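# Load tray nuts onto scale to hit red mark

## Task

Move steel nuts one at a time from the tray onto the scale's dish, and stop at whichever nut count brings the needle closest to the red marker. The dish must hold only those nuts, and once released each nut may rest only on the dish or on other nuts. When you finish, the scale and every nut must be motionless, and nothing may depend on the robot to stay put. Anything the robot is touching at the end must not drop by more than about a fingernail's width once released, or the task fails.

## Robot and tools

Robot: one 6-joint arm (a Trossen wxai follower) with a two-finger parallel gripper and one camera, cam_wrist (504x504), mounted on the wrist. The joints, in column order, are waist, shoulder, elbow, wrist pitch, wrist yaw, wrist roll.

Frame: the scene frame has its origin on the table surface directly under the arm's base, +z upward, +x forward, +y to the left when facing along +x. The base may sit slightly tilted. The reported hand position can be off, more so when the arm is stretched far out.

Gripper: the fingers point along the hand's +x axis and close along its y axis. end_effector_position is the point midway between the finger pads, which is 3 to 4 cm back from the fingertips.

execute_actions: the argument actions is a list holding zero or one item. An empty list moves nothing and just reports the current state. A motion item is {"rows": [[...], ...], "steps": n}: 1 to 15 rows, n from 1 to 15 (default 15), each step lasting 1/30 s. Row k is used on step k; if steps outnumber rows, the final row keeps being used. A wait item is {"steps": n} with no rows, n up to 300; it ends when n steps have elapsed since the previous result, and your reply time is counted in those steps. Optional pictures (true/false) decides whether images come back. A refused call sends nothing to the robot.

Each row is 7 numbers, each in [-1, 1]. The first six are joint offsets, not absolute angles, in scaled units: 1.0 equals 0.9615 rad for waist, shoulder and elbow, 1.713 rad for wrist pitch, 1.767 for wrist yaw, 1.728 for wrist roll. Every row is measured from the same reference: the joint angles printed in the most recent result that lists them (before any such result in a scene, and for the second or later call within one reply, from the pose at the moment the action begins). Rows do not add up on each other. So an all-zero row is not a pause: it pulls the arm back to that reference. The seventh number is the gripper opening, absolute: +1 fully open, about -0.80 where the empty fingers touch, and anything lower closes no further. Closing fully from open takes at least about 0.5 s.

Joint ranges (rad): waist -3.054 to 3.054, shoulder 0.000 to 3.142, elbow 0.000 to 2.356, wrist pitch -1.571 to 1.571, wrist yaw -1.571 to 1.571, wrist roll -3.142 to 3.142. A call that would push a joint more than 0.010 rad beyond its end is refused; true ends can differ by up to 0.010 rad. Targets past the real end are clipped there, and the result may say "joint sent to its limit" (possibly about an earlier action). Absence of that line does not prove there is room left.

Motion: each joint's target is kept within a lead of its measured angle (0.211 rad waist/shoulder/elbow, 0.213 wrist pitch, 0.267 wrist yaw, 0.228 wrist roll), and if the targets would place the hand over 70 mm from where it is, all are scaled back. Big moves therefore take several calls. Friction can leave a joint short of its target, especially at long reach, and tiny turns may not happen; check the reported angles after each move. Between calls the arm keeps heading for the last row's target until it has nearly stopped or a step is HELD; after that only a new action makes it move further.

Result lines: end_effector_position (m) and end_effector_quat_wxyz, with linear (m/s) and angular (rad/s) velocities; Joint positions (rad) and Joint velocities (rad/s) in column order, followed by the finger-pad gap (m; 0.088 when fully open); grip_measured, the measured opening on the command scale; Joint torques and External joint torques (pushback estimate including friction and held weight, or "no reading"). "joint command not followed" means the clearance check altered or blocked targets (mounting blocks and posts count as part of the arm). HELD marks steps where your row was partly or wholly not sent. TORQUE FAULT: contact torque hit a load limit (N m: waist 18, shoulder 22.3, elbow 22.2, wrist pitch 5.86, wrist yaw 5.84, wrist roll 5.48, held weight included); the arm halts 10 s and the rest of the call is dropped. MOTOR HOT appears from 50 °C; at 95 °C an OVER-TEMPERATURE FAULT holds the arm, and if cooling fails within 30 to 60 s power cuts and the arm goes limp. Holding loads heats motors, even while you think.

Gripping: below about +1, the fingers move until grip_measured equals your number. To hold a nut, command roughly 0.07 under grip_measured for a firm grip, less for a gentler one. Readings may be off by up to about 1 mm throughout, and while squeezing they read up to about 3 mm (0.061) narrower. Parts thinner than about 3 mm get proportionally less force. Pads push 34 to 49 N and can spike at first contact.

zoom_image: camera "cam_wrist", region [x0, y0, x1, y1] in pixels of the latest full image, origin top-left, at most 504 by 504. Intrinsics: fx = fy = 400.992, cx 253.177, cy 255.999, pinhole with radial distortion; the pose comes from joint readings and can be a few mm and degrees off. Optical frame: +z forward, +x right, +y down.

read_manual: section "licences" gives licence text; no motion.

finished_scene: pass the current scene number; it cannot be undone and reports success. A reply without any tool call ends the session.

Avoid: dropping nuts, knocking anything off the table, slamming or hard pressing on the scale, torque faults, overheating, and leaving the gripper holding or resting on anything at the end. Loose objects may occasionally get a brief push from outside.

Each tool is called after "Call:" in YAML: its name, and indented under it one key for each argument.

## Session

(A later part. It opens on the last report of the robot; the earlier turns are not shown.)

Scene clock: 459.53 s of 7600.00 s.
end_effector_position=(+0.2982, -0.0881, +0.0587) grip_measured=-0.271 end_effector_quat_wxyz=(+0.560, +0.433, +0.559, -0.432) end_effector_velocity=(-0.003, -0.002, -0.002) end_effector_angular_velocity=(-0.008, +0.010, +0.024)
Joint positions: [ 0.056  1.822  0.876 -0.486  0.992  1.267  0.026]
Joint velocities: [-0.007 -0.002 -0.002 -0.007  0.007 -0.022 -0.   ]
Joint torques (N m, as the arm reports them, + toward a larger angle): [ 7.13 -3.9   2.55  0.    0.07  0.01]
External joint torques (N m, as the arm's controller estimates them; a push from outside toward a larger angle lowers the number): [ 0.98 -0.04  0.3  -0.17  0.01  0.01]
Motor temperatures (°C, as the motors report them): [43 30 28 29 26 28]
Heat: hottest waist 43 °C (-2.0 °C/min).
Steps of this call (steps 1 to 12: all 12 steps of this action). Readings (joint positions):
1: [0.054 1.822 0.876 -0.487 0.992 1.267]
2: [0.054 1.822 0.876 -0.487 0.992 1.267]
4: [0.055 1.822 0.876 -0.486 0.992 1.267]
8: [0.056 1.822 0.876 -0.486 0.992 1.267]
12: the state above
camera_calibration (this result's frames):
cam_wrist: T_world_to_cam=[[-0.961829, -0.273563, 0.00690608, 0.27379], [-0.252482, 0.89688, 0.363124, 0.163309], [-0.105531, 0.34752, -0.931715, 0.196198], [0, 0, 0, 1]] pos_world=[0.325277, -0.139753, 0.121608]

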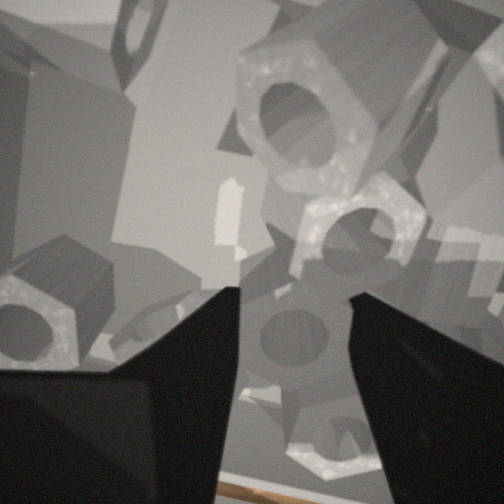

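Call:
execute_actions:
  actions:
    - {"rows":[[0.03,0,0.02,-0.04,0,0.03,-0.37],[0.03,0,0.02,-0.04,0,0.03,-0.37],[0.06,-0.01,0.045,-0.08,0,0.06,-0.37],[0.06,-0.01,0.045,-0.08,0,0.06,-0.37],[0.09,-0.01,0.065,-0.12,0,0.09,-0.37],[0.12,-0.01,0.09,-0.16,0,0.1,-0.37],[0.16,-0.01,0.11,-0.2,0,0.1,-0.37],[0.2,-0.01,0.13,-0.24,0,0.1,-0.37],[0.24,0,0.15,-0.265,-0.01,0.05,-0.37],[0.28,0,0.15,-0.265,-0.02,0,-0.37],[0.32,0,0.15,-0.265,-0.03,-0.05,-0.37],[0.37,0,0.15,-0.265,-0.03,-0.1,-0.37],[0.42,0.03,0.15,-0.265,-0.04,-0.15,-0.37],[0.47,0.06,0.15,-0.265,-0.04,-0.19,-0.37],[0.65,0.533,0.15,-0.265,-0.09,-0.19,-0.37]]}
  pictures: false

Call:
execute_actions:
  actions:
    - {"steps":25}

Scene clock: 473.20 s of 7600.00 s.
end_effector_position=(+0.3030, -0.0421, +0.1535) grip_measured=-0.270 end_effector_quat_wxyz=(+0.686, +0.283, +0.635, -0.216) end_effector_velocity=(-0.011, +0.390, +0.215) end_effector_angular_velocity=(+0.240, -0.492, +2.457)
Joint positions: [ 0.402  1.853  1.011 -0.905  0.941  1.127  0.026]
Joint velocities: [ 1.179  0.755  0.212 -0.198 -0.52  -1.165 -0.   ]
Joint torques (N m, as the arm reports them, + toward a larger angle): [ 7.    2.33  2.55  0.12 -0.56 -0.04]
External joint torques (N m, as the arm's controller estimates them; a push from outside toward a larger angle lowers the number): [ 1.25  1.05  1.17 -0.26 -0.32  0.02]
Motor temperatures (°C, as the motors report them): [43 30 28 28 26 28]
Heat: hottest waist 43 °C (-2.0 °C/min).
Steps of this call (steps 1 to 15: the robot went on to your last target; steps 16 to 395: nothing new was sent; steps 396 to 410: all 15 steps of this action). Readings (joint positions):
396: [0.057 1.822 0.879 -0.497 0.992 1.276]
397: [0.062 1.822 0.882 -0.511 0.992 1.286]
399: [0.078 1.822 0.892 -0.557 0.992 1.319]
403: [0.147 1.822 0.941 -0.720 0.992 1.395]
410: the state above

Scene clock: 474.03 s of 7600.00 s.
end_effector_position=(+0.2358, +0.0833, +0.1420) grip_measured=-0.270 end_effector_quat_wxyz=(+0.714, -0.010, +0.700, -0.004) end_effector_velocity=(-0.003, -0.000, -0.002) end_effector_angular_velocity=(-0.006, +0.015, +0.033)
Joint positions: [ 0.677  2.327  1.018 -0.938  0.837  0.941  0.026]
Joint velocities: [-0.002  0.007 -0.002 -0.007 -0.007 -0.022 -0.   ]
Joint torques (N m, as the arm reports them, + toward a larger angle): [ 7.33 -3.41  4.1  -0.11 -0.05 -0.05]
External joint torques (N m, as the arm's controller estimates them; a push from outside toward a larger angle lowers the number): [ 1.19  0.81  0.35 -0.33 -0.11 -0.06]
Motor temperatures (°C, as the motors report them): [43 30 28 28 26 28]
Heat: hottest waist 43 °C (-2.0 °C/min).
Steps of this call (steps 1 to 25: the robot went on to your last target). Readings (joint positions):
1: [0.441 1.882 1.019 -0.907 0.924 1.093]
2: [0.479 1.919 1.024 -0.909 0.907 1.064]
4: [0.556 2.006 1.025 -0.922 0.877 1.017]
8: [0.653 2.197 1.025 -0.930 0.847 0.966]
25: the state above
camera_calibration (this result's frames):
cam_wrist: T_world_to_cam=[[0.0302291, -0.999137, 0.0284688, 0.083528], [-0.938256, -0.0185442, 0.345445, 0.204022], [-0.344619, -0.0371535, -0.938007, 0.296955], [0, 0, 0, 1]] pos_world=[0.291236, 0.0982723, 0.205689]

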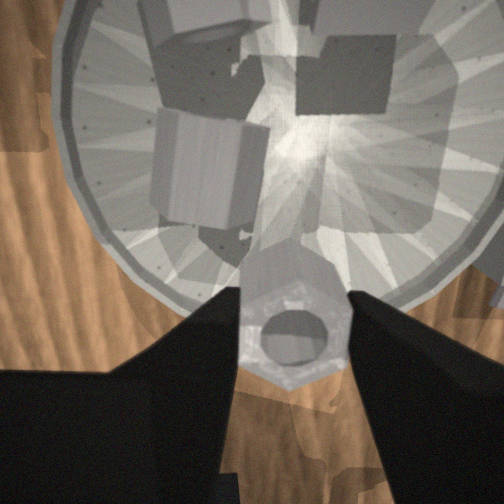

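Call:
execute_actions:
  actions:
    - {"rows":[[-0.025,0.01,-0.015,0.025,0,-0.02,-0.37],[-0.025,0.01,-0.015,0.025,0,-0.02,-0.37],[-0.025,0.01,-0.015,0.025,0,-0.02,-0.37],[-0.055,0.02,-0.03,0.05,0.01,-0.04,-0.37],[-0.055,0.02,-0.03,0.05,0.01,-0.04,-0.37],[-0.055,0.02,-0.03,0.05,0.01,-0.04,-0.37],[-0.083,0.025,-0.047,0.08,0.025,-0.06,-0.37]]}

Scene clock: 481.40 s of 7600.00 s.
end_effector_position=(+0.2403, +0.0841, +0.1177) grip_measured=-0.270 end_effector_quat_wxyz=(+0.712, -0.008, +0.702, -0.001) end_effector_velocity=(+0.001, +0.002, -0.002) end_effector_angular_velocity=(+0.008, -0.015, +0.015)
Joint positions: [ 0.602  2.344  0.98  -0.811  0.873  0.845  0.026]
Joint velocities: [-0.002 -0.002 -0.012  0.037  0.007 -0.037 -0.   ]
Joint torques (N m, as the arm reports them, + toward a larger angle): [ 6.9  -3.7   3.03  0.37  0.21 -0.08]
External joint torques (N m, as the arm's controller estimates them; a push from outside toward a larger angle lowers the number): [ 0.58  0.59 -0.39  0.15  0.16 -0.08]
Motor temperatures (°C, as the motors report them): [43 30 28 28 26 28]
Heat: hottest waist 43 °C (-1.0 °C/min).
Steps of this call (steps 1 to 30: the robot went on to your last target; steps 31 to 206: nothing new was sent; steps 207 to 221: all 15 steps of this action). Readings (joint positions):
207: [0.677 2.328 1.018 -0.935 0.837 0.935]
208: [0.674 2.328 1.017 -0.926 0.837 0.929]
210: [0.663 2.330 1.013 -0.905 0.837 0.914]
214: [0.629 2.338 0.995 -0.851 0.855 0.875]
221: the state above
camera_calibration (this result's frames):
cam_wrist: T_world_to_cam=[[0.0331488, -0.99921, 0.0219421, 0.0849612], [-0.936098, -0.0233481, 0.350964, 0.215899], [-0.350174, -0.032174, -0.936132, 0.276461], [0, 0, 0, 1]] pos_world=[0.296095, 0.0988297, 0.181167]

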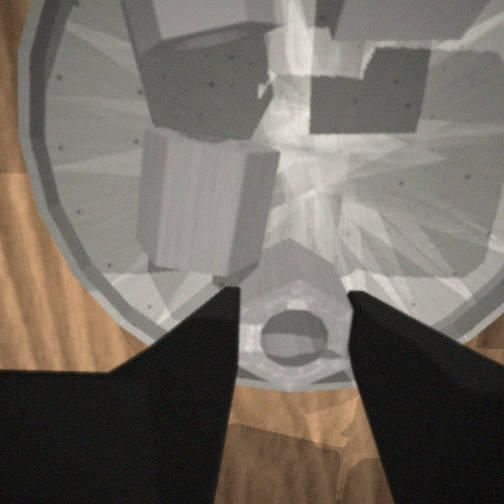

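Call:
execute_actions:
  actions:
    - {"rows":[[-0.023,0.006,-0.022,0.027,0.008,-0.015,-0.37]],"steps":12}
  pictures: false

Scene clock: 485.80 s of 7600.00 s.
end_effector_position=(+0.2406, +0.0847, +0.1143) grip_measured=-0.270 end_effector_quat_wxyz=(+0.715, -0.009, +0.699, +0.001) end_effector_velocity=(-0.001, -0.004, -0.001) end_effector_angular_velocity=(-0.009, +0.004, +0.009)
Joint positions: [ 0.596  2.344  0.966 -0.777  0.883  0.822  0.026]
Joint velocities: [-0.007 -0.007 -0.007 -0.007  0.007 -0.007 -0.   ]
Joint torques (N m, as the arm reports them, + toward a larger angle): [ 5.75 -3.74  2.84  0.99  0.19 -0.01]
External joint torques (N m, as the arm's controller estimates them; a push from outside toward a larger angle lowers the number): [-0.51  0.56 -0.51  0.76  0.13 -0.01]
Motor temperatures (°C, as the motors report them): [43 30 28 28 26 28]
Heat: hottest waist 43 °C (-1.0 °C/min).
Steps of this call (steps 1 to 15: the robot went on to your last target; steps 16 to 120: nothing new was sent; steps 121 to 132: all 12 steps of this action). Readings (joint positions):
121: [0.601 2.344 0.977 -0.799 0.877 0.837]
122: [0.599 2.344 0.974 -0.794 0.878 0.833]
124: [0.597 2.344 0.971 -0.787 0.880 0.828]
128: [0.596 2.344 0.967 -0.780 0.882 0.824]
132: the state above

Call:
execute_actions:
  actions:
    - {"rows":[[0.005,0,0.005,-0.008,0,0,-0.37],[0.005,0,0.005,-0.008,0,0,-0.37],[0.005,0,0.005,-0.008,0,0,-0.08],[0.005,0,0.005,-0.008,0,0,-0.08],[0.005,0,0.005,-0.008,0,0,-0.08],[0.005,0,0.005,-0.008,0,0,-0.08],[0.005,0,0.005,-0.008,0,0,-0.08],[0.04,-0.01,0.03,-0.05,0,0.03,-0.08],[0.08,-0.015,0.065,-0.1,0,0.06,-0.08],[0.08,-0.015,0.065,-0.1,0,0.06,-0.08],[0.08,-0.015,0.065,-0.1,0,0.06,-0.08],[0.08,-0.1,0.065,-0.1,0,0.06,-0.08],[0.08,-0.2,0.065,-0.1,0,0.06,-0.08],[0.08,-0.3,0.065,-0.1,0,0.06,-0.08],[-0.23,-0.51,0.02,-0.13,0.062,0.543,-0.02]]}
  pictures: false

Call:
execute_actions:
  actions:
    - {"steps":22}
  pictures: false

Call:
execute_actions:
  actions:
    - {"rows":[[-0.07,0,-0.06,0.08,0,0,-0.02],[-0.07,0,-0.06,0.08,0,0,-0.02],[-0.14,0,-0.12,0.16,0,0,-0.02],[-0.14,0,-0.12,0.16,0,0,-0.02],[-0.204,0,-0.176,0.23,0,0,-0.02]]}
  pictures: false

Call:
execute_actions:
  actions:
    - {"steps":8}

Scene clock: 504.20 s of 7600.00 s.
end_effector_position=(+0.2538, +0.0631, +0.1528) grip_measured=-0.079 end_effector_quat_wxyz=(+0.734, +0.026, +0.678, -0.028) end_effector_velocity=(+0.236, -0.349, +0.089) end_effector_angular_velocity=(+0.191, -0.395, -2.474)
Joint positions: [ 0.655  2.226  1.005 -0.931  0.89   0.943  0.035]
Joint velocities: [-0.628 -1.302 -0.002 -0.271  0.637  1.355  0.025]
Joint torques (N m, as the arm reports them, + toward a larger angle): [-0.65 -4.96  3.34 -0.29  0.64  0.18]
External joint torques (N m, as the arm's controller estimates them; a push from outside toward a larger angle lowers the number): [-1.66 -1.79  0.1  -0.24  0.32  0.21]
Motor temperatures (°C, as the motors report them): [42 31 28 29 26 28]
Heat: hottest waist 42 °C (-1.0 °C/min).
Steps of this call (steps 1 to 15: the robot went on to your last target; steps 16 to 537: nothing new was sent; steps 538 to 552: all 15 steps of this action). Readings (joint positions):
538: [0.596 2.344 0.965 -0.777 0.884 0.822]
539: [0.598 2.344 0.965 -0.779 0.884 0.822]
541: [0.600 2.344 0.965 -0.781 0.884 0.822]
545: [0.603 2.344 0.969 -0.800 0.884 0.831]
552: the state above

Scene clock: 504.93 s of 7600.00 s.
end_effector_position=(+0.2863, -0.0554, +0.1432) grip_measured=-0.023 end_effector_quat_wxyz=(+0.586, +0.421, +0.557, -0.410) end_effector_velocity=(+0.000, -0.002, -0.000) end_effector_angular_velocity=(+0.015, -0.000, -0.127)
Joint positions: [ 0.38   1.86   0.992 -0.997  0.989  1.745  0.038]
Joint velocities: [-0.007 -0.012 -0.002  0.007 -0.007  0.11  -0.   ]
Joint torques (N m, as the arm reports them, + toward a larger angle): [ 6.53 -3.77  2.75 -0.11  0.23  0.12]
External joint torques (N m, as the arm's controller estimates them; a push from outside toward a larger angle lowers the number): [ 0.4  -0.74 -0.56 -0.33  0.15  0.12]
Motor temperatures (°C, as the motors report them): [42 30 28 29 26 28]
Heat: hottest waist 42 °C (-1.0 °C/min).
Steps of this call (steps 1 to 22: the robot went on to your last target). Readings (joint positions):
1: [0.625 2.181 1.006 -0.940 0.913 0.988]
2: [0.585 2.136 1.006 -0.951 0.932 1.031]
4: [0.498 2.049 1.005 -0.969 0.954 1.127]
8: [0.401 1.908 1.000 -0.988 0.983 1.339]
22: the state above

Scene clock: 505.43 s of 7600.00 s.
end_effector_position=(+0.2763, -0.0534, +0.0815) grip_measured=-0.022 end_effector_quat_wxyz=(+0.505, +0.495, +0.509, -0.491) end_effector_velocity=(-0.002, +0.001, -0.012) end_effector_angular_velocity=(+0.010, -0.000, -0.078)
Joint positions: [ 0.193  1.858  0.834 -0.619  0.989  1.746  0.038]
Joint velocities: [-0.037 -0.002 -0.037  0.095 -0.007  0.007 -0.   ]
Joint torques (N m, as the arm reports them, + toward a larger angle): [ 6.39 -3.32  2.25  0.23  0.04 -0.04]
External joint torques (N m, as the arm's controller estimates them; a push from outside toward a larger angle lowers the number): [ 0.46  0.08 -0.2   0.08 -0.02 -0.04]
Motor temperatures (°C, as the motors report them): [42 30 28 29 26 28]
Heat: hottest waist 42 °C (-1.0 °C/min).
Steps of this call (steps 1 to 15: all 15 steps of this action). Readings (joint positions):
1: [0.376 1.859 0.985 -0.978 0.989 1.746]
2: [0.365 1.858 0.976 -0.947 0.989 1.746]
4: [0.324 1.858 0.942 -0.858 0.989 1.746]
8: [0.221 1.858 0.862 -0.699 0.989 1.746]
15: the state above

Scene clock: 505.70 s of 7600.00 s.
end_effector_position=(+0.2761, -0.0534, +0.0801) grip_measured=-0.022 end_effector_quat_wxyz=(+0.503, +0.497, +0.507, -0.493) end_effector_velocity=(-0.002, +0.000, -0.004) end_effector_angular_velocity=(+0.007, +0.005, -0.010)
Joint positions: [ 0.189  1.858  0.829 -0.607  0.989  1.746  0.038]
Joint velocities: [-0.012 -0.002 -0.012  0.022 -0.007 -0.007  0.   ]
Joint torques (N m, as the arm reports them, + toward a larger angle): [ 6.59 -3.25  2.71  0.26  0.05  0.03]
External joint torques (N m, as the arm's controller estimates them; a push from outside toward a larger angle lowers the number): [ 0.65  0.11  0.28  0.11 -0.01  0.03]
Motor temperatures (°C, as the motors report them): [42 30 28 29 26 28]
Heat: hottest waist 42 °C (-1.0 °C/min).
Steps of this call (steps 1 to 8: the robot went on to your last target). Readings (joint positions):
1: [0.192 1.858 0.832 -0.616 0.989 1.746]
2: [0.191 1.858 0.832 -0.613 0.989 1.746]
4: [0.190 1.858 0.830 -0.610 0.989 1.746]
8: the state above
camera_calibration (this result's frames):
cam_wrist: T_world_to_cam=[[-0.999062, -0.0426135, 0.00768033, 0.28443], [-0.0367221, 0.927837, 0.371173, 0.0602495], [-0.0229431, 0.370543, -0.928532, 0.179876], [0, 0, 0, 1]] pos_world=[0.290502, -0.110433, 0.142473]

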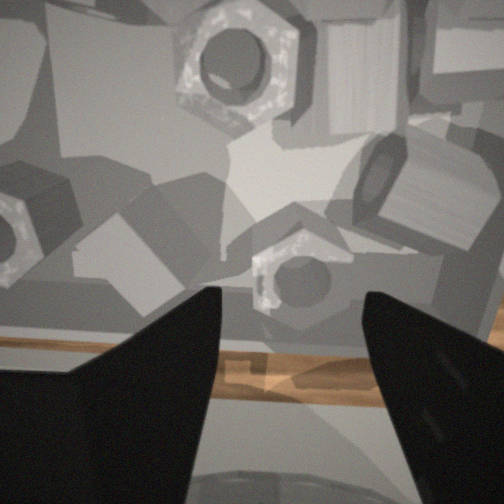

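Call:
execute_actions:
  actions:
    - {"rows":[[-0.012,-0.035,-0.023,0.002,0,-0.009,-0.02],[-0.012,-0.035,-0.023,0.002,0,-0.009,-0.02],[-0.012,-0.035,-0.023,0.002,0,-0.009,-0.02],[-0.012,-0.035,-0.023,0.002,0,-0.009,-0.02],[-0.012,-0.035,-0.023,0.002,0,-0.009,-0.02],[-0.05,-0.025,-0.05,0.052,0,-0.047,-0.02],[-0.05,-0.025,-0.05,0.052,0,-0.047,-0.02],[-0.05,-0.025,-0.05,0.052,0,-0.047,-0.02],[-0.088,-0.013,-0.079,0.102,0.003,-0.085,-0.02]]}
  pictures: false

Call:
execute_actions:
  actions:
    - {"steps":6}
  pictures: false

Call:
execute_actions:
  actions:
    - {"rows":[[0,0,0,0,0,0,-0.37]],"steps":12}

Scene clock: 517.10 s of 7600.00 s.
end_effector_position=(+0.2702, -0.0593, +0.0598) grip_measured=-0.022 end_effector_quat_wxyz=(+0.502, +0.497, +0.507, -0.494) end_effector_velocity=(-0.002, -0.000, -0.017) end_effector_angular_velocity=(-0.009, -0.010, +0.031)
Joint positions: [ 0.114  1.838  0.764 -0.454  0.989  1.616  0.038]
Joint velocities: [-0.051  0.007 -0.051  0.154  0.007 -0.139  0.   ]
Joint torques (N m, as the arm reports them, + toward a larger angle): [ 6.24 -2.59  1.97  0.29  0.2  -0.03]
External joint torques (N m, as the arm's controller estimates them; a push from outside toward a larger angle lowers the number): [ 0.38  0.9  -0.22  0.11  0.14 -0.03]
Motor temperatures (°C, as the motors report them): [42 30 28 29 26 28]
Heat: hottest waist 42 °C (-1.0 °C/min).
Steps of this call (steps 1 to 30: the robot went on to your last target; steps 31 to 327: nothing new was sent; steps 328 to 342: all 15 steps of this action). Readings (joint positions):
328: [0.188 1.856 0.827 -0.604 0.989 1.744]
329: [0.187 1.851 0.823 -0.604 0.989 1.741]
331: [0.184 1.842 0.818 -0.604 0.989 1.738]
335: [0.165 1.835 0.803 -0.559 0.989 1.699]
342: the state above

Scene clock: 517.30 s of 7600.00 s.
end_effector_position=(+0.2708, -0.0594, +0.0586) grip_measured=-0.022 end_effector_quat_wxyz=(+0.503, +0.497, +0.507, -0.493) end_effector_velocity=(-0.004, +0.000, -0.003) end_effector_angular_velocity=(+0.006, +0.012, +0.017)
Joint positions: [ 0.11   1.838  0.76  -0.439  0.99   1.604  0.038]
Joint velocities: [-0.012 -0.002 -0.012  0.007 -0.007 -0.022  0.   ]
Joint torques (N m, as the arm reports them, + toward a larger angle): [ 6.4  -2.4   1.72  0.29  0.25 -0.09]
External joint torques (N m, as the arm's controller estimates them; a push from outside toward a larger angle lowers the number): [ 0.59  1.   -0.3   0.15  0.19 -0.09]
Motor temperatures (°C, as the motors report them): [42 30 28 29 26 28]
Heat: hottest waist 42 °C (-1.0 °C/min).
Steps of this call (steps 1 to 6: the robot went on to your last target). Readings (joint positions):
1: [0.113 1.838 0.763 -0.450 0.990 1.612]
2: [0.112 1.838 0.762 -0.446 0.990 1.610]
4: [0.111 1.838 0.761 -0.441 0.990 1.606]
6: the state above

Scene clock: 517.70 s of 7600.00 s.
end_effector_position=(+0.2710, -0.0593, +0.0589) grip_measured=-0.273 end_effector_quat_wxyz=(+0.503, +0.498, +0.506, -0.493) end_effector_velocity=(+0.001, +0.002, +0.000) end_effector_angular_velocity=(+0.022, -0.004, +0.010)
Joint positions: [ 0.112  1.838  0.76  -0.438  0.991  1.604  0.026]
Joint velocities: [-0.002 -0.007 -0.002  0.007 -0.022 -0.022 -0.   ]
Joint torques (N m, as the arm reports them, + toward a larger angle): [ 6.65 -3.58  2.31  0.04  0.04  0.05]
External joint torques (N m, as the arm's controller estimates them; a push from outside toward a larger angle lowers the number): [ 0.84 -0.11  0.16 -0.14 -0.01  0.05]
Motor temperatures (°C, as the motors report them): [42 30 28 29 26 28]
Heat: hottest waist 42 °C (-1.0 °C/min).
Steps of this call (steps 1 to 12: all 12 steps of this action). Readings (joint positions):
1: [0.110 1.838 0.760 -0.439 0.990 1.604]
2: [0.110 1.838 0.760 -0.439 0.990 1.604]
4: [0.110 1.838 0.760 -0.438 0.990 1.604]
8: [0.112 1.838 0.760 -0.438 0.991 1.604]
12: the state above
camera_calibration (this result's frames):
cam_wrist: T_world_to_cam=[[-0.999095, -0.0420419, 0.00653027, 0.279346], [-0.0366471, 0.928348, 0.3699, 0.073421], [-0.0216137, 0.369326, -0.929048, 0.161927], [0, 0, 0, 1]] pos_world=[0.285283, -0.11622, 0.121455]

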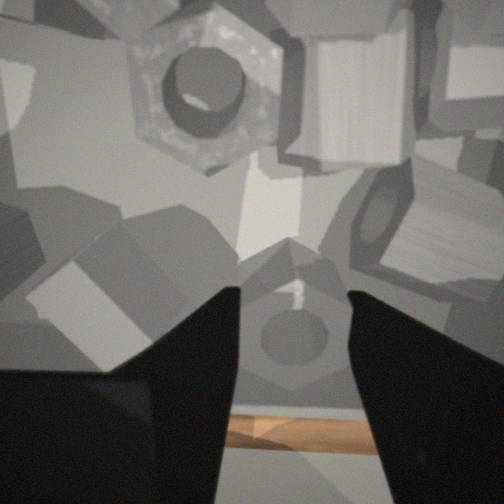

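Call:
execute_actions:
  actions:
    - {"rows":[[0.03,0,0.025,-0.04,0,0.03,-0.37],[0.03,0,0.025,-0.04,0,0.03,-0.37],[0.065,0,0.05,-0.09,0,0.06,-0.37],[0.065,0,0.05,-0.09,0,0.06,-0.37],[0.1,0,0.075,-0.13,0,0.09,-0.37],[0.13,0,0.1,-0.17,0,0.1,-0.37],[0.16,0,0.13,-0.21,0,0.1,-0.37],[0.2,0,0.16,-0.25,0,0.1,-0.37],[0.24,0,0.19,-0.3,-0.01,0,-0.37],[0.28,0,0.23,-0.347,-0.02,-0.1,-0.37],[0.32,0,0.27,-0.347,-0.03,-0.2,-0.37],[0.37,0.02,0.3,-0.347,-0.03,-0.3,-0.37],[0.42,0.05,0.33,-0.347,-0.04,-0.4,-0.37],[0.47,0.1,0.36,-0.347,-0.04,-0.45,-0.37],[0.493,0.507,0.452,-0.349,-0.068,-0.45,-0.37]]}
  pictures: false

Call:
execute_actions:
  actions:
    - {"steps":25}

Call:
execute_actions:
  actions:
    - {"rows":[[-0.03,0.005,-0.025,0.03,0,-0.02,-0.37],[-0.03,0.005,-0.025,0.03,0,-0.02,-0.37],[-0.03,0.005,-0.025,0.03,0,-0.02,-0.37],[-0.06,0.012,-0.05,0.065,0.01,-0.04,-0.37],[-0.06,0.012,-0.05,0.065,0.01,-0.04,-0.37],[-0.06,0.012,-0.05,0.065,0.01,-0.04,-0.37],[-0.088,0.02,-0.078,0.105,0.022,-0.068,-0.37]]}

Scene clock: 533.73 s of 7600.00 s.
end_effector_position=(+0.3021, -0.0335, +0.1652) grip_measured=-0.272 end_effector_quat_wxyz=(+0.659, +0.346, +0.607, -0.279) end_effector_velocity=(+0.192, +0.318, +0.323) end_effector_angular_velocity=(+0.230, -0.599, +2.306)
Joint positions: [ 0.454  1.887  1.042 -0.968  0.944  1.405  0.026]
Joint velocities: [ 1.101  0.989  1.228 -0.608 -0.462 -1.37  -0.   ]
Joint torques (N m, as the arm reports them, + toward a larger angle): [ 7.24  1.54  3.57  0.54 -0.37 -0.12]
External joint torques (N m, as the arm's controller estimates them; a push from outside toward a larger angle lowers the number): [ 1.36  0.93  0.94 -0.22 -0.25 -0.08]
Motor temperatures (°C, as the motors report them): [42 30 28 29 26 28]
Heat: hottest waist 42 °C (-1.0 °C/min).
Steps of this call (steps 1 to 15: the robot went on to your last target; steps 16 to 466: nothing new was sent; steps 467 to 481: all 15 steps of this action). Readings (joint positions):
467: [0.114 1.838 0.763 -0.450 0.991 1.614]
468: [0.118 1.838 0.766 -0.464 0.991 1.623]
470: [0.136 1.838 0.779 -0.517 0.991 1.656]
474: [0.209 1.838 0.835 -0.685 0.991 1.732]
481: the state above

Scene clock: 534.57 s of 7600.00 s.
end_effector_position=(+0.2838, +0.0677, +0.1488) grip_measured=-0.272 end_effector_quat_wxyz=(+0.707, -0.006, +0.707, -0.001) end_effector_velocity=(-0.003, -0.003, -0.002) end_effector_angular_velocity=(-0.006, +0.021, +0.035)
Joint positions: [ 0.582  2.319  1.187 -1.033  0.871  0.83   0.026]
Joint velocities: [-0.007  0.002  0.002 -0.022 -0.007 -0.022 -0.   ]
Joint torques (N m, as the arm reports them, + toward a larger angle): [ 8.65 -3.79  4.23 -0.19  0.05 -0.06]
External joint torques (N m, as the arm's controller estimates them; a push from outside toward a larger angle lowers the number): [ 1.64  0.66  0.58 -0.4   0.01 -0.06]
Motor temperatures (°C, as the motors report them): [42 30 28 29 26 28]
Heat: hottest waist 42 °C (-1.0 °C/min).
Steps of this call (steps 1 to 25: the robot went on to your last target). Readings (joint positions):
1: [0.488 1.926 1.083 -0.980 0.929 1.353]
2: [0.516 1.972 1.119 -0.985 0.916 1.300]
4: [0.555 2.067 1.160 -1.004 0.897 1.196]
8: [0.577 2.240 1.176 -1.023 0.878 0.988]
25: the state above
camera_calibration (this result's frames):
cam_wrist: T_world_to_cam=[[0.0297466, -0.999404, 0.0175143, 0.0680686], [-0.931393, -0.021354, 0.363389, 0.241941], [-0.362798, -0.0271222, -0.931473, 0.32286], [0, 0, 0, 1]] pos_world=[0.340451, 0.0819511, 0.211624]

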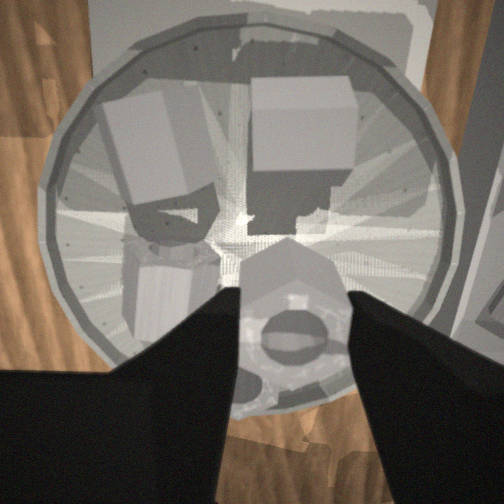

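Scene clock: 535.07 s of 7600.00 s.
end_effector_position=(+0.2848, +0.0696, +0.1171) grip_measured=-0.272 end_effector_quat_wxyz=(+0.705, -0.002, +0.709, +0.002) end_effector_velocity=(+0.006, +0.005, -0.002) end_effector_angular_velocity=(+0.023, -0.036, -0.006)
Joint positions: [ 0.503  2.332  1.121 -0.866  0.903  0.722  0.026]
Joint velocities: [-0.002 -0.007 -0.017  0.081  0.007 -0.051 -0.   ]
Joint torques (N m, as the arm reports them, + toward a larger angle): [ 8.24 -4.03  2.67  0.3   0.2  -0.03]
External joint torques (N m, as the arm's controller estimates them; a push from outside toward a larger angle lowers the number): [ 1.09  0.57 -0.65  0.08  0.17 -0.03]
Motor temperatures (°C, as the motors report them): [42 30 28 29 26 28]
Heat: hottest waist 42 °C (-1.0 °C/min).
Steps of this call (steps 1 to 15: all 15 steps of this action). Readings (joint positions):
1: [0.581 2.319 1.186 -1.028 0.871 0.824]
2: [0.577 2.319 1.183 -1.017 0.871 0.817]
4: [0.565 2.319 1.175 -0.990 0.872 0.802]
8: [0.529 2.324 1.145 -0.919 0.889 0.758]
15: the state above
camera_calibration (this result's frames):
cam_wrist: T_world_to_cam=[[0.0281616, -0.999566, 0.00867625, 0.0719793], [-0.929405, -0.0229877, 0.368345, 0.253441], [-0.367986, -0.0184369, -0.929649, 0.294346], [0, 0, 0, 1]] pos_world=[0.341837, 0.0832009, 0.17966]

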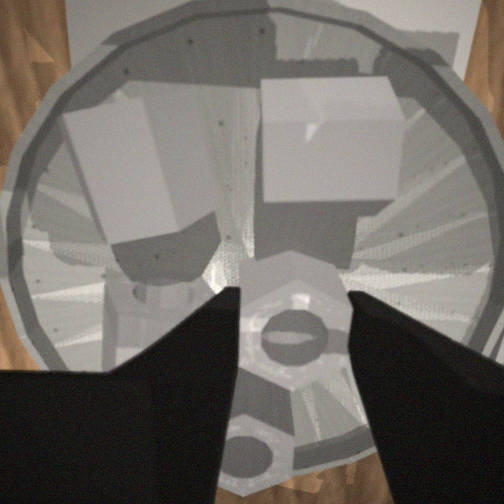

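Call:
execute_actions:
  actions:
    - {"rows":[[-0.01,0,-0.012,0.014,0,0,-0.37],[-0.01,0,-0.012,0.014,0,0,-0.37],[-0.01,0,-0.012,0.014,0,0,-0.37],[-0.01,0,-0.012,0.014,0,0,-0.1],[-0.01,0,-0.012,0.014,0,0,-0.1],[-0.01,0,-0.012,0.014,0,0,-0.1],[-0.01,0,-0.012,0.014,0,0,-0.1],[-0.01,0,-0.012,0.014,0,0,-0.1],[0.04,-0.01,0.03,-0.05,0,0.03,-0.1],[0.08,-0.015,0.065,-0.1,0,0.06,-0.1],[0.08,-0.015,0.065,-0.1,0,0.06,-0.1],[0.08,-0.015,0.065,-0.1,0,0.06,-0.1],[0.08,-0.15,0.065,-0.1,0,0.06,-0.08],[0.08,-0.3,0.065,-0.1,0,0.06,-0.08],[-0.18,-0.382,0.065,-0.1,0.052,1,0]]}
  pictures: false

Call:
execute_actions:
  actions:
    - {"steps":38}
  pictures: false

Call:
execute_actions:
  actions:
    - {"rows":[[-0.06,0,-0.05,0.07,0,0.04,0],[-0.06,0,-0.05,0.07,0,0.04,0],[-0.12,0,-0.1,0.15,0,0.04,0],[-0.12,0,-0.1,0.15,0,0.04,0],[-0.181,0,-0.157,0.218,0,0.045,0]]}
  pictures: false

Call:
execute_actions:
  actions:
    - {"steps":8}

Scene clock: 559.67 s of 7600.00 s.
end_effector_position=(+0.2908, +0.0520, +0.1507) grip_measured=-0.086 end_effector_quat_wxyz=(+0.719, +0.019, +0.695, -0.021) end_effector_velocity=(+0.181, -0.309, +0.098) end_effector_angular_velocity=(+0.183, -0.337, -2.133)
Joint positions: [ 0.561  2.25   1.154 -1.001  0.903  0.831  0.035]
Joint velocities: [-0.413 -1.106  0.022 -0.168  0.359  1.165  0.037]
Joint torques (N m, as the arm reports them, + toward a larger angle): [ 0.45 -6.16  5.24  0.16  0.71  0.14]
External joint torques (N m, as the arm's controller estimates them; a push from outside toward a larger angle lowers the number): [-0.67 -2.99  1.24 -0.14  0.34  0.15]
Motor temperatures (°C, as the motors report them): [44 31 28 29 26 28]
Heat: hottest waist 44 °C (+2.0 °C/min).
From where the robot then was, a joint's target lay farther than a number of 1.0 reaches, so one or more steps of this call were cut to that.
Steps of this call (steps 1 to 15: the robot went on to your last target; steps 16 to 723: nothing new was sent; steps 724 to 738: all 15 steps of this action). Readings (joint positions):
724: [0.502 2.332 1.117 -0.857 0.906 0.716]
725: [0.502 2.332 1.116 -0.855 0.906 0.716]
727: [0.501 2.332 1.116 -0.852 0.906 0.716]
731: [0.500 2.332 1.116 -0.846 0.906 0.718]
738: the state above

Scene clock: 560.93 s of 7600.00 s.
end_effector_position=(+0.3287, -0.0579, +0.1431) grip_measured=-0.002 end_effector_quat_wxyz=(+0.387, +0.603, +0.372, -0.590) end_effector_velocity=(-0.004, -0.001, -0.001) end_effector_angular_velocity=(+0.004, +0.015, -0.093)
Joint positions: [ 0.334  1.97   1.186 -1.035  0.991  2.435  0.039]
Joint velocities: [-0.002 -0.002 -0.002 -0.022 -0.007  0.11  -0.   ]
Joint torques (N m, as the arm reports them, + toward a larger angle): [ 7.79 -4.48  3.02 -0.22  0.18  0.1 ]
External joint torques (N m, as the arm's controller estimates them; a push from outside toward a larger angle lowers the number): [ 0.73 -0.78 -0.15 -0.37  0.12  0.1 ]
Motor temperatures (°C, as the motors report them): [44 31 28 29 26 28]
Heat: hottest waist 44 °C (+2.0 °C/min).
Steps of this call (steps 1 to 38: the robot went on to your last target). Readings (joint positions):
1: [0.539 2.212 1.158 -1.003 0.919 0.870]
2: [0.506 2.174 1.166 -1.006 0.935 0.908]
4: [0.436 2.097 1.177 -1.015 0.958 0.996]
8: [0.349 1.996 1.185 -1.029 0.985 1.208]
38: the state above

Scene clock: 561.43 s of 7600.00 s.
end_effector_position=(+0.3257, -0.0585, +0.0821) grip_measured=-0.002 end_effector_quat_wxyz=(+0.269, +0.656, +0.273, -0.651) end_effector_velocity=(+0.003, +0.005, -0.007) end_effector_angular_velocity=(+0.013, -0.029, -0.063)
Joint positions: [ 0.169  1.968  1.046 -0.676  0.991  2.509  0.039]
Joint velocities: [-0.012 -0.002 -0.037  0.11  -0.007 -0.007  0.   ]
Joint torques (N m, as the arm reports them, + toward a larger angle): [ 7.85 -4.18  2.11  0.17  0.04  0.19]
External joint torques (N m, as the arm's controller estimates them; a push from outside toward a larger angle lowers the number): [ 0.96 -0.11 -0.45  0.03 -0.01  0.19]
Motor temperatures (°C, as the motors report them): [44 31 28 29 26 28]
Heat: hottest waist 44 °C (+2.0 °C/min).
Steps of this call (steps 1 to 15: all 15 steps of this action). Readings (joint positions):
1: [0.331 1.970 1.180 -1.016 0.991 2.448]
2: [0.323 1.969 1.172 -0.990 0.991 2.462]
4: [0.288 1.968 1.144 -0.901 0.991 2.479]
8: [0.196 1.968 1.074 -0.750 0.991 2.500]
15: the state above

Scene clock: 561.70 s of 7600.00 s.
end_effector_position=(+0.3256, -0.0584, +0.0808) grip_measured=-0.002 end_effector_quat_wxyz=(+0.266, +0.657, +0.270, -0.651) end_effector_velocity=(-0.002, +0.002, -0.002) end_effector_angular_velocity=(+0.021, +0.008, -0.013)
Joint positions: [ 0.166  1.968  1.042 -0.665  0.991  2.51   0.039]
Joint velocities: [-0.007 -0.002 -0.007  0.007 -0.022  0.007 -0.   ]
Joint torques (N m, as the arm reports them, + toward a larger angle): [ 7.7  -4.    2.4   0.27  0.05  0.05]
External joint torques (N m, as the arm's controller estimates them; a push from outside toward a larger angle lowers the number): [ 0.72  0.03 -0.11  0.13  0.02  0.04]
Motor temperatures (°C, as the motors report them): [44 31 28 29 26 28]
Heat: hottest waist 44 °C (+2.0 °C/min).
Steps of this call (steps 1 to 8: the robot went on to your last target). Readings (joint positions):
1: [0.169 1.968 1.045 -0.673 0.991 2.509]
2: [0.168 1.968 1.044 -0.671 0.991 2.509]
4: [0.167 1.968 1.042 -0.668 0.991 2.510]
8: the state above
camera_calibration (this result's frames):
cam_wrist: T_world_to_cam=[[-0.716903, 0.697097, 0.010257, 0.284798], [0.649747, 0.66273, 0.372313, -0.172675], [0.252741, 0.273577, -0.92805, 0.0880399], [0, 0, 0, 1]] pos_world=[0.294116, -0.108181, 0.143073]

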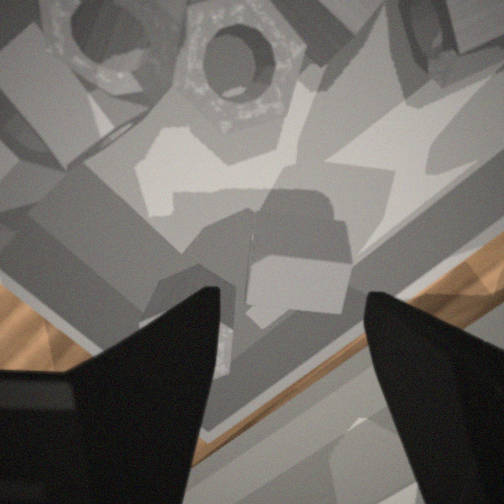

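Call:
execute_actions:
  actions:
    - {"rows":[[-0.005,-0.028,-0.03,0.005,0,0.047,-0.05],[-0.005,-0.028,-0.03,0.005,0,0.047,-0.05],[-0.005,-0.028,-0.03,0.005,0,0.047,-0.05],[-0.005,-0.028,-0.03,0.005,0,0.047,-0.05],[-0.005,-0.028,-0.03,0.005,0,0.047,-0.05],[-0.038,-0.018,-0.054,0.05,0,0.014,-0.05],[-0.038,-0.018,-0.054,0.05,0,0.014,-0.05],[-0.038,-0.018,-0.054,0.05,0,0.014,-0.05],[-0.071,-0.003,-0.078,0.096,0.003,-0.02,-0.05]]}
  pictures: false

Call:
execute_actions:
  actions:
    - {"steps":6}
  pictures: false

Call:
execute_actions:
  actions:
    - {"rows":[[0,0,0,0,0,0,-0.37]],"steps":12}

Scene clock: 571.50 s of 7600.00 s.
end_effector_position=(+0.3202, -0.0621, +0.0600) grip_measured=-0.047 end_effector_quat_wxyz=(+0.237, +0.668, +0.240, -0.663) end_effector_velocity=(-0.002, +0.003, -0.016) end_effector_angular_velocity=(-0.010, -0.011, +0.041)
Joint positions: [ 0.105  1.956  0.976 -0.521  0.992  2.489  0.037]
Joint velocities: [-0.037  0.012 -0.051  0.139  0.007 -0.125 -0.001]
Joint torques (N m, as the arm reports them, + toward a larger angle): [ 7.65 -3.35  2.25  0.18  0.23 -0.04]
External joint torques (N m, as the arm's controller estimates them; a push from outside toward a larger angle lowers the number): [ 0.65  0.86 -0.08  0.03  0.19 -0.04]
Motor temperatures (°C, as the motors report them): [45 31 28 29 26 28]
Heat: hottest waist 45 °C (+3.0 °C/min).
Steps of this call (steps 1 to 30: the robot went on to your last target; steps 31 to 279: nothing new was sent; steps 280 to 294: all 15 steps of this action). Readings (joint positions):
280: [0.165 1.966 1.038 -0.662 0.991 2.525]
281: [0.165 1.963 1.034 -0.661 0.991 2.541]
283: [0.165 1.956 1.026 -0.661 0.991 2.562]
287: [0.152 1.952 1.010 -0.617 0.991 2.554]
294: the state above

Scene clock: 571.70 s of 7600.00 s.
end_effector_position=(+0.3210, -0.0619, +0.0592) grip_measured=-0.047 end_effector_quat_wxyz=(+0.237, +0.669, +0.239, -0.662) end_effector_velocity=(-0.000, +0.002, -0.003) end_effector_angular_velocity=(+0.021, +0.001, +0.001)
Joint positions: [ 0.104  1.957  0.973 -0.507  0.992  2.48   0.037]
Joint velocities: [-0.012 -0.002 -0.007  0.022 -0.022 -0.022 -0.   ]
Joint torques (N m, as the arm reports them, + toward a larger angle): [ 7.35 -3.16  2.05  0.16  0.2  -0.02]
External joint torques (N m, as the arm's controller estimates them; a push from outside toward a larger angle lowers the number): [ 0.55  0.9  -0.18  0.02  0.16 -0.02]
Motor temperatures (°C, as the motors report them): [45 31 28 29 26 28]
Heat: hottest waist 45 °C (+3.0 °C/min).
Steps of this call (steps 1 to 6: the robot went on to your last target). Readings (joint positions):
1: [0.104 1.957 0.975 -0.517 0.992 2.486]
2: [0.104 1.957 0.974 -0.514 0.992 2.485]
4: [0.104 1.957 0.974 -0.509 0.992 2.482]
6: the state above

Scene clock: 572.10 s of 7600.00 s.
end_effector_position=(+0.3212, -0.0616, +0.0595) grip_measured=-0.272 end_effector_quat_wxyz=(+0.238, +0.670, +0.239, -0.661) end_effector_velocity=(-0.006, +0.001, -0.001) end_effector_angular_velocity=(+0.006, +0.017, +0.029)
Joint positions: [ 0.105  1.957  0.973 -0.507  0.992  2.48   0.026]
Joint velocities: [-0.002 -0.002 -0.007 -0.022 -0.007 -0.007 -0.   ]
Joint torques (N m, as the arm reports them, + toward a larger angle): [ 7.87 -4.21  2.31  0.01  0.05  0.03]
External joint torques (N m, as the arm's controller estimates them; a push from outside toward a larger angle lowers the number): [ 1.04 -0.12  0.08 -0.12  0.01  0.03]
Motor temperatures (°C, as the motors report them): [45 31 28 29 26 28]
Heat: hottest waist 45 °C (+3.0 °C/min).
Steps of this call (steps 1 to 12: all 12 steps of this action). Readings (joint positions):
1: [0.104 1.957 0.973 -0.507 0.992 2.480]
2: [0.104 1.957 0.973 -0.507 0.992 2.480]
4: [0.105 1.957 0.973 -0.507 0.992 2.480]
8: [0.105 1.957 0.973 -0.507 0.992 2.480]
12: the state above
camera_calibration (this result's frames):
cam_wrist: T_world_to_cam=[[-0.652737, 0.757554, 0.00674953, 0.26733], [0.704144, 0.603382, 0.374315, -0.181037], [0.279491, 0.249082, -0.927277, 0.0601958], [0, 0, 0, 1]] pos_world=[0.285148, -0.108277, 0.121778]

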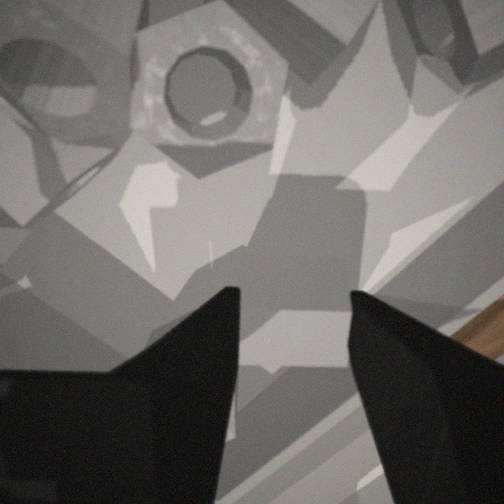

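Call:
execute_actions:
  actions:
    - {"rows":[[0.03,0,0.02,-0.04,0,0.03,-0.37],[0.03,0,0.02,-0.04,0,0.03,-0.37],[0.06,-0.01,0.045,-0.08,0,0.06,-0.37],[0.06,-0.01,0.045,-0.08,0,0.06,-0.37],[0.09,-0.01,0.065,-0.12,0,0.09,-0.37],[0.12,-0.01,0.09,-0.16,0,0.12,-0.37],[0.16,-0.01,0.11,-0.2,0,0.16,-0.37],[0.2,-0.01,0.13,-0.24,0,0.2,-0.37],[0.24,0,0.15,-0.28,-0.01,0.24,-0.37],[0.28,0,0.15,-0.28,-0.02,0.28,-0.37],[0.32,0,0.15,-0.28,-0.03,0.3,-0.37],[0.37,0,0.15,-0.28,-0.03,0.33,-0.37],[0.42,0.0,0.13,-0.28,-0.04,0.35,-0.37],[0.47,0.03,0.1,-0.28,-0.04,0.35,-0.37],[0.508,0.245,0.02,-0.28,-0.07,0.355,-0.37]]}
  pictures: false

Call:
execute_actions:
  actions:
    - {"steps":20}

Scene clock: 584.50 s of 7600.00 s.
end_effector_position=(+0.3130, -0.0167, +0.1591) grip_measured=-0.272 end_effector_quat_wxyz=(+0.223, +0.707, +0.231, -0.631) end_effector_velocity=(-0.128, +0.333, +0.162) end_effector_angular_velocity=(+0.045, -0.370, +0.773)
Joint positions: [ 0.451  1.976  1.088 -0.942  0.945  2.986  0.026]
Joint velocities: [ 1.101  0.549 -0.212 -0.11  -0.227  0.549 -0.   ]
Joint torques (N m, as the arm reports them, + toward a larger angle): [ 5.54  2.92  1.07 -0.06 -0.47  0.14]
External joint torques (N m, as the arm's controller estimates them; a push from outside toward a larger angle lowers the number): [ 0.72  0.75  0.62 -0.15 -0.17  0.1 ]
Motor temperatures (°C, as the motors report them): [45 31 28 29 26 28]
Heat: hottest waist 45 °C (+3.0 °C/min).
Steps of this call (steps 1 to 15: the robot went on to your last target; steps 16 to 357: nothing new was sent; steps 358 to 372: all 15 steps of this action). Readings (joint positions):
358: [0.106 1.957 0.975 -0.516 0.992 2.488]
359: [0.110 1.957 0.978 -0.531 0.992 2.498]
361: [0.126 1.957 0.988 -0.577 0.992 2.532]
365: [0.194 1.957 1.038 -0.740 0.993 2.668]
372: the state above

Scene clock: 585.17 s of 7600.00 s.
end_effector_position=(+0.2500, +0.0437, +0.1435) grip_measured=-0.272 end_effector_quat_wxyz=(+0.312, +0.635, +0.303, -0.638) end_effector_velocity=(-0.007, -0.000, -0.001) end_effector_angular_velocity=(-0.001, +0.028, +0.018)
Joint positions: [ 0.59   2.186  0.996 -0.983  0.872  3.09   0.026]
Joint velocities: [ 0.002  0.002 -0.007 -0.022 -0.022  0.007  0.   ]
Joint torques (N m, as the arm reports them, + toward a larger angle): [ 7.48 -2.86  3.24 -0.22 -0.13  0.13]
External joint torques (N m, as the arm's controller estimates them; a push from outside toward a larger angle lowers the number): [ 1.29  0.81 -0.26 -0.34 -0.15  0.13]
Motor temperatures (°C, as the motors report them): [45 31 28 29 26 28]
Heat: hottest waist 45 °C (+3.0 °C/min).
Steps of this call (steps 1 to 20: the robot went on to your last target). Readings (joint positions):
1: [0.484 1.998 1.082 -0.945 0.936 3.004]
2: [0.510 2.032 1.072 -0.950 0.923 3.022]
4: [0.549 2.107 1.040 -0.964 0.893 3.051]
8: [0.578 2.176 0.996 -0.981 0.874 3.078]
20: the state above
camera_calibration (this result's frames):
cam_wrist: T_world_to_cam=[[-0.797182, 0.603738, -0.00147968, 0.184599], [0.564147, 0.745774, 0.354342, -0.19417], [0.215033, 0.28164, -0.935115, 0.147571], [0, 0, 0, 1]] pos_world=[0.224967, -0.00820405, 0.207072]

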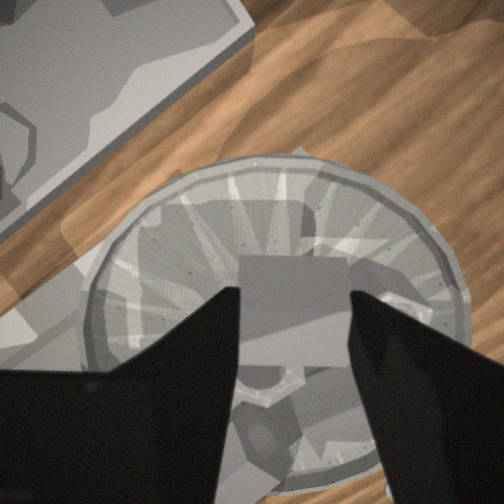

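Call:
execute_actions:
  actions:
    - {"rows":[[-0.03,0,-0.025,0.03,0,-0.02,-0.37],[-0.03,0,-0.025,0.03,0,-0.02,-0.37],[-0.03,0,-0.025,0.03,0,-0.02,-0.37],[-0.06,0.005,-0.05,0.065,0.01,-0.04,-0.37],[-0.06,0.005,-0.05,0.065,0.01,-0.04,-0.37],[-0.06,0.005,-0.05,0.065,0.01,-0.04,-0.37],[-0.088,0.01,-0.072,0.102,0.022,-0.068,-0.37]]}

Scene clock: 595.83 s of 7600.00 s.
end_effector_position=(+0.2519, +0.0444, +0.1168) grip_measured=-0.272 end_effector_quat_wxyz=(+0.304, +0.638, +0.304, -0.638) end_effector_velocity=(+0.007, +0.002, -0.002) end_effector_angular_velocity=(-0.000, -0.053, -0.002)
Joint positions: [ 0.509  2.19   0.934 -0.821  0.903  2.982  0.026]
Joint velocities: [-0.002 -0.007 -0.022  0.081  0.037 -0.051  0.   ]
Joint torques (N m, as the arm reports them, + toward a larger angle): [ 6.95 -3.25  2.97  0.34  0.28 -0.14]
External joint torques (N m, as the arm's controller estimates them; a push from outside toward a larger angle lowers the number): [ 0.72  0.53 -0.29  0.19  0.27 -0.14]
Motor temperatures (°C, as the motors report them): [45 31 28 29 26 28]
Heat: hottest waist 45 °C (+3.0 °C/min).
Steps of this call (steps 1 to 15: the robot went on to your last target; steps 16 to 305: nothing new was sent; steps 306 to 320: all 15 steps of this action). Readings (joint positions):
306: [0.588 2.187 0.993 -0.978 0.872 3.086]
307: [0.584 2.187 0.990 -0.967 0.872 3.080]
309: [0.572 2.187 0.980 -0.944 0.873 3.064]
313: [0.543 2.186 0.953 -0.876 0.891 3.019]
320: the state above
camera_calibration (this result's frames):
cam_wrist: T_world_to_cam=[[-0.791478, 0.611141, 0.00829577, 0.182717], [0.571775, 0.735564, 0.363345, -0.188894], [0.215953, 0.292323, -0.931618, 0.120861], [0, 0, 0, 1]] pos_world=[0.226521, -0.00805236, 0.179714]

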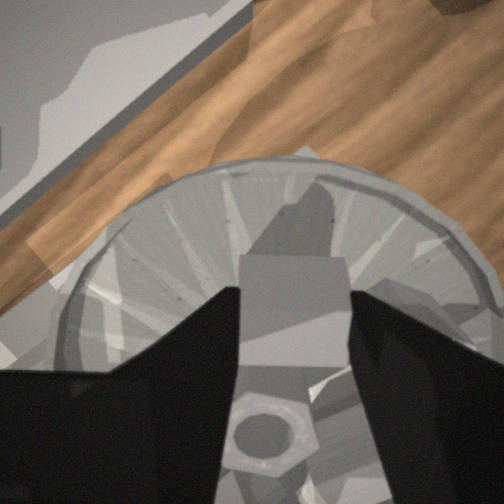

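Call:
execute_actions:
  actions:
    - {"rows":[[-0.01,0,-0.012,0.014,0,0,-0.37],[-0.01,0,-0.012,0.014,0,0,-0.37],[-0.01,0,-0.012,0.014,0,0,-0.37],[-0.01,0,-0.012,0.014,0,0,-0.1],[-0.01,0,-0.012,0.014,0,0,-0.1],[-0.01,0,-0.012,0.014,0,0,-0.1],[-0.01,0,-0.012,0.014,0,0,-0.1],[-0.01,0,-0.012,0.014,0,0,-0.1],[0.04,-0.01,0.03,-0.05,0,0.03,-0.1],[0.08,-0.015,0.065,-0.1,0,0.06,-0.1],[0.08,-0.015,0.065,-0.1,0,0.06,-0.1],[0.08,-0.015,0.065,-0.1,0,0.06,-0.1],[0.08,-0.11,0.15,-0.1,0,0.06,-0.08],[0.08,-0.11,0.25,-0.1,0,0.06,-0.08],[-0.25,-0.115,0.43,-0.1,0.052,-0.23,0]]}
  pictures: false

Call:
execute_actions:
  actions:
    - {"steps":22}
  pictures: false

Call:
execute_actions:
  actions:
    - {"rows":[[-0.06,0,-0.05,0.07,0,0,0],[-0.06,0,-0.05,0.07,0,0,0],[-0.06,0,-0.05,0.07,0,0,0],[-0.132,0,-0.106,0.147,0,0,0]]}
  pictures: false

Call:
execute_actions:
  actions:
    - {"steps":8}

Scene clock: 618.00 s of 7600.00 s.
end_effector_position=(+0.2713, +0.0375, +0.1488) grip_measured=-0.088 end_effector_quat_wxyz=(+0.304, +0.656, +0.294, -0.625) end_effector_velocity=(+0.401, -0.116, +0.124) end_effector_angular_velocity=(+0.335, -0.476, -0.162)
Joint positions: [ 0.565  2.154  1.03  -0.956  0.903  3.032  0.035]
Joint velocities: [-0.457 -0.379  1.043  0.007  0.315 -1.194  0.037]
Joint torques (N m, as the arm reports them, + toward a larger angle): [ 0.37 -5.49  4.84 -0.1   0.6  -0.17]
External joint torques (N m, as the arm's controller estimates them; a push from outside toward a larger angle lowers the number): [-1.12 -1.42  0.93 -0.23  0.16 -0.21]
Motor temperatures (°C, as the motors report them): [44 30 28 29 26 28]
Heat: hottest waist 44 °C (+0.0 °C/min).
Steps of this call (steps 1 to 15: the robot went on to your last target; steps 16 to 650: nothing new was sent; steps 651 to 665: all 15 steps of this action). Readings (joint positions):
651: [0.509 2.190 0.931 -0.812 0.906 2.975]
652: [0.509 2.190 0.931 -0.810 0.906 2.975]
654: [0.508 2.190 0.930 -0.808 0.906 2.976]
658: [0.506 2.190 0.929 -0.801 0.906 2.978]
665: the state above

Scene clock: 618.73 s of 7600.00 s.
end_effector_position=(+0.3691, -0.0556, +0.1293) grip_measured=-0.003 end_effector_quat_wxyz=(+0.301, +0.649, +0.295, -0.633) end_effector_velocity=(-0.002, +0.001, -0.004) end_effector_angular_velocity=(+0.017, +0.021, +0.037)
Joint positions: [ 0.275  2.08   1.342 -0.99   0.991  2.589  0.039]
Joint velocities: [-0.012  0.002  0.002 -0.007 -0.022 -0.037  0.   ]
Joint torques (N m, as the arm reports them, + toward a larger angle): [ 8.42 -4.59  3.53 -0.23  0.24 -0.08]
External joint torques (N m, as the arm's controller estimates them; a push from outside toward a larger angle lowers the number): [ 0.42 -0.25  0.48 -0.4   0.21 -0.08]
Motor temperatures (°C, as the motors report them): [44 30 28 29 26 28]
Heat: hottest waist 44 °C (+0.0 °C/min).
Steps of this call (steps 1 to 22: the robot went on to your last target). Readings (joint positions):
1: [0.542 2.142 1.068 -0.956 0.919 2.994]
2: [0.509 2.130 1.107 -0.961 0.933 2.956]
4: [0.439 2.112 1.182 -0.969 0.953 2.880]
8: [0.316 2.090 1.297 -0.980 0.982 2.699]
22: the state above

Scene clock: 619.23 s of 7600.00 s.
end_effector_position=(+0.3676, -0.0610, +0.0816) grip_measured=-0.002 end_effector_quat_wxyz=(+0.233, +0.669, +0.238, -0.665) end_effector_velocity=(-0.000, +0.006, -0.002) end_effector_angular_velocity=(+0.009, -0.015, -0.029)
Joint positions: [ 0.154  2.079  1.249 -0.748  0.991  2.589  0.039]
Joint velocities: [ 0.002 -0.002 -0.027  0.051 -0.007  0.007 -0.   ]
Joint torques (N m, as the arm reports them, + toward a larger angle): [ 8.78 -4.77  2.36  0.2   0.04  0.  ]
External joint torques (N m, as the arm's controller estimates them; a push from outside toward a larger angle lowers the number): [ 0.86 -0.1  -0.28  0.07  0.01  0.  ]
Motor temperatures (°C, as the motors report them): [45 31 28 29 26 28]
Heat: hottest waist 45 °C (+1.0 °C/min).
Steps of this call (steps 1 to 15: all 15 steps of this action). Readings (joint positions):
1: [0.273 2.080 1.337 -0.974 0.991 2.589]
2: [0.265 2.080 1.330 -0.947 0.991 2.589]
4: [0.241 2.080 1.310 -0.887 0.991 2.589]
8: [0.170 2.079 1.264 -0.791 0.991 2.589]
15: the state above

Scene clock: 619.50 s of 7600.00 s.
end_effector_position=(+0.3679, -0.0605, +0.0813) grip_measured=-0.002 end_effector_quat_wxyz=(+0.232, +0.670, +0.237, -0.664) end_effector_velocity=(-0.003, -0.001, -0.001) end_effector_angular_velocity=(-0.008, +0.008, +0.016)
Joint positions: [ 0.154  2.079  1.246 -0.741  0.991  2.589  0.039]
Joint velocities: [-0.002 -0.002 -0.007 -0.007  0.007 -0.007 -0.   ]
Joint torques (N m, as the arm reports them, + toward a larger angle): [ 8.94 -4.77  2.28  0.24  0.05  0.06]
External joint torques (N m, as the arm's controller estimates them; a push from outside toward a larger angle lowers the number): [ 1.09 -0.09 -0.38  0.11  0.02  0.06]
Motor temperatures (°C, as the motors report them): [45 31 28 29 26 28]
Heat: hottest waist 45 °C (+1.0 °C/min).
Steps of this call (steps 1 to 8: the robot went on to your last target). Readings (joint positions):
1: [0.154 2.079 1.248 -0.746 0.991 2.589]
2: [0.154 2.079 1.248 -0.745 0.991 2.589]
4: [0.154 2.079 1.247 -0.743 0.991 2.589]
8: the state above
camera_calibration (this result's frames):
cam_wrist: T_world_to_cam=[[-0.643677, 0.765212, 0.0114135, 0.293636], [0.713034, 0.594235, 0.372113, -0.226338], [0.277963, 0.247658, -0.928117, 0.0675996], [0, 0, 0, 1]] pos_world=[0.331603, -0.106937, 0.143612]

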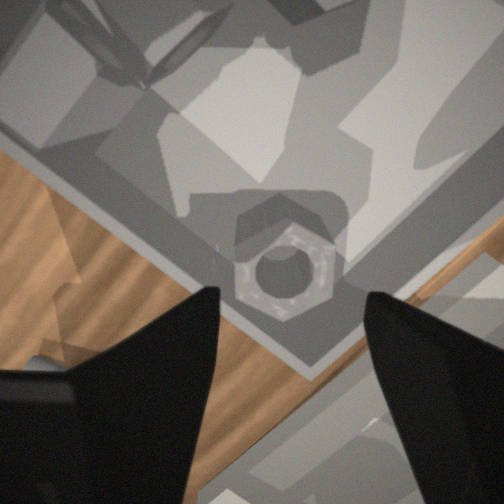

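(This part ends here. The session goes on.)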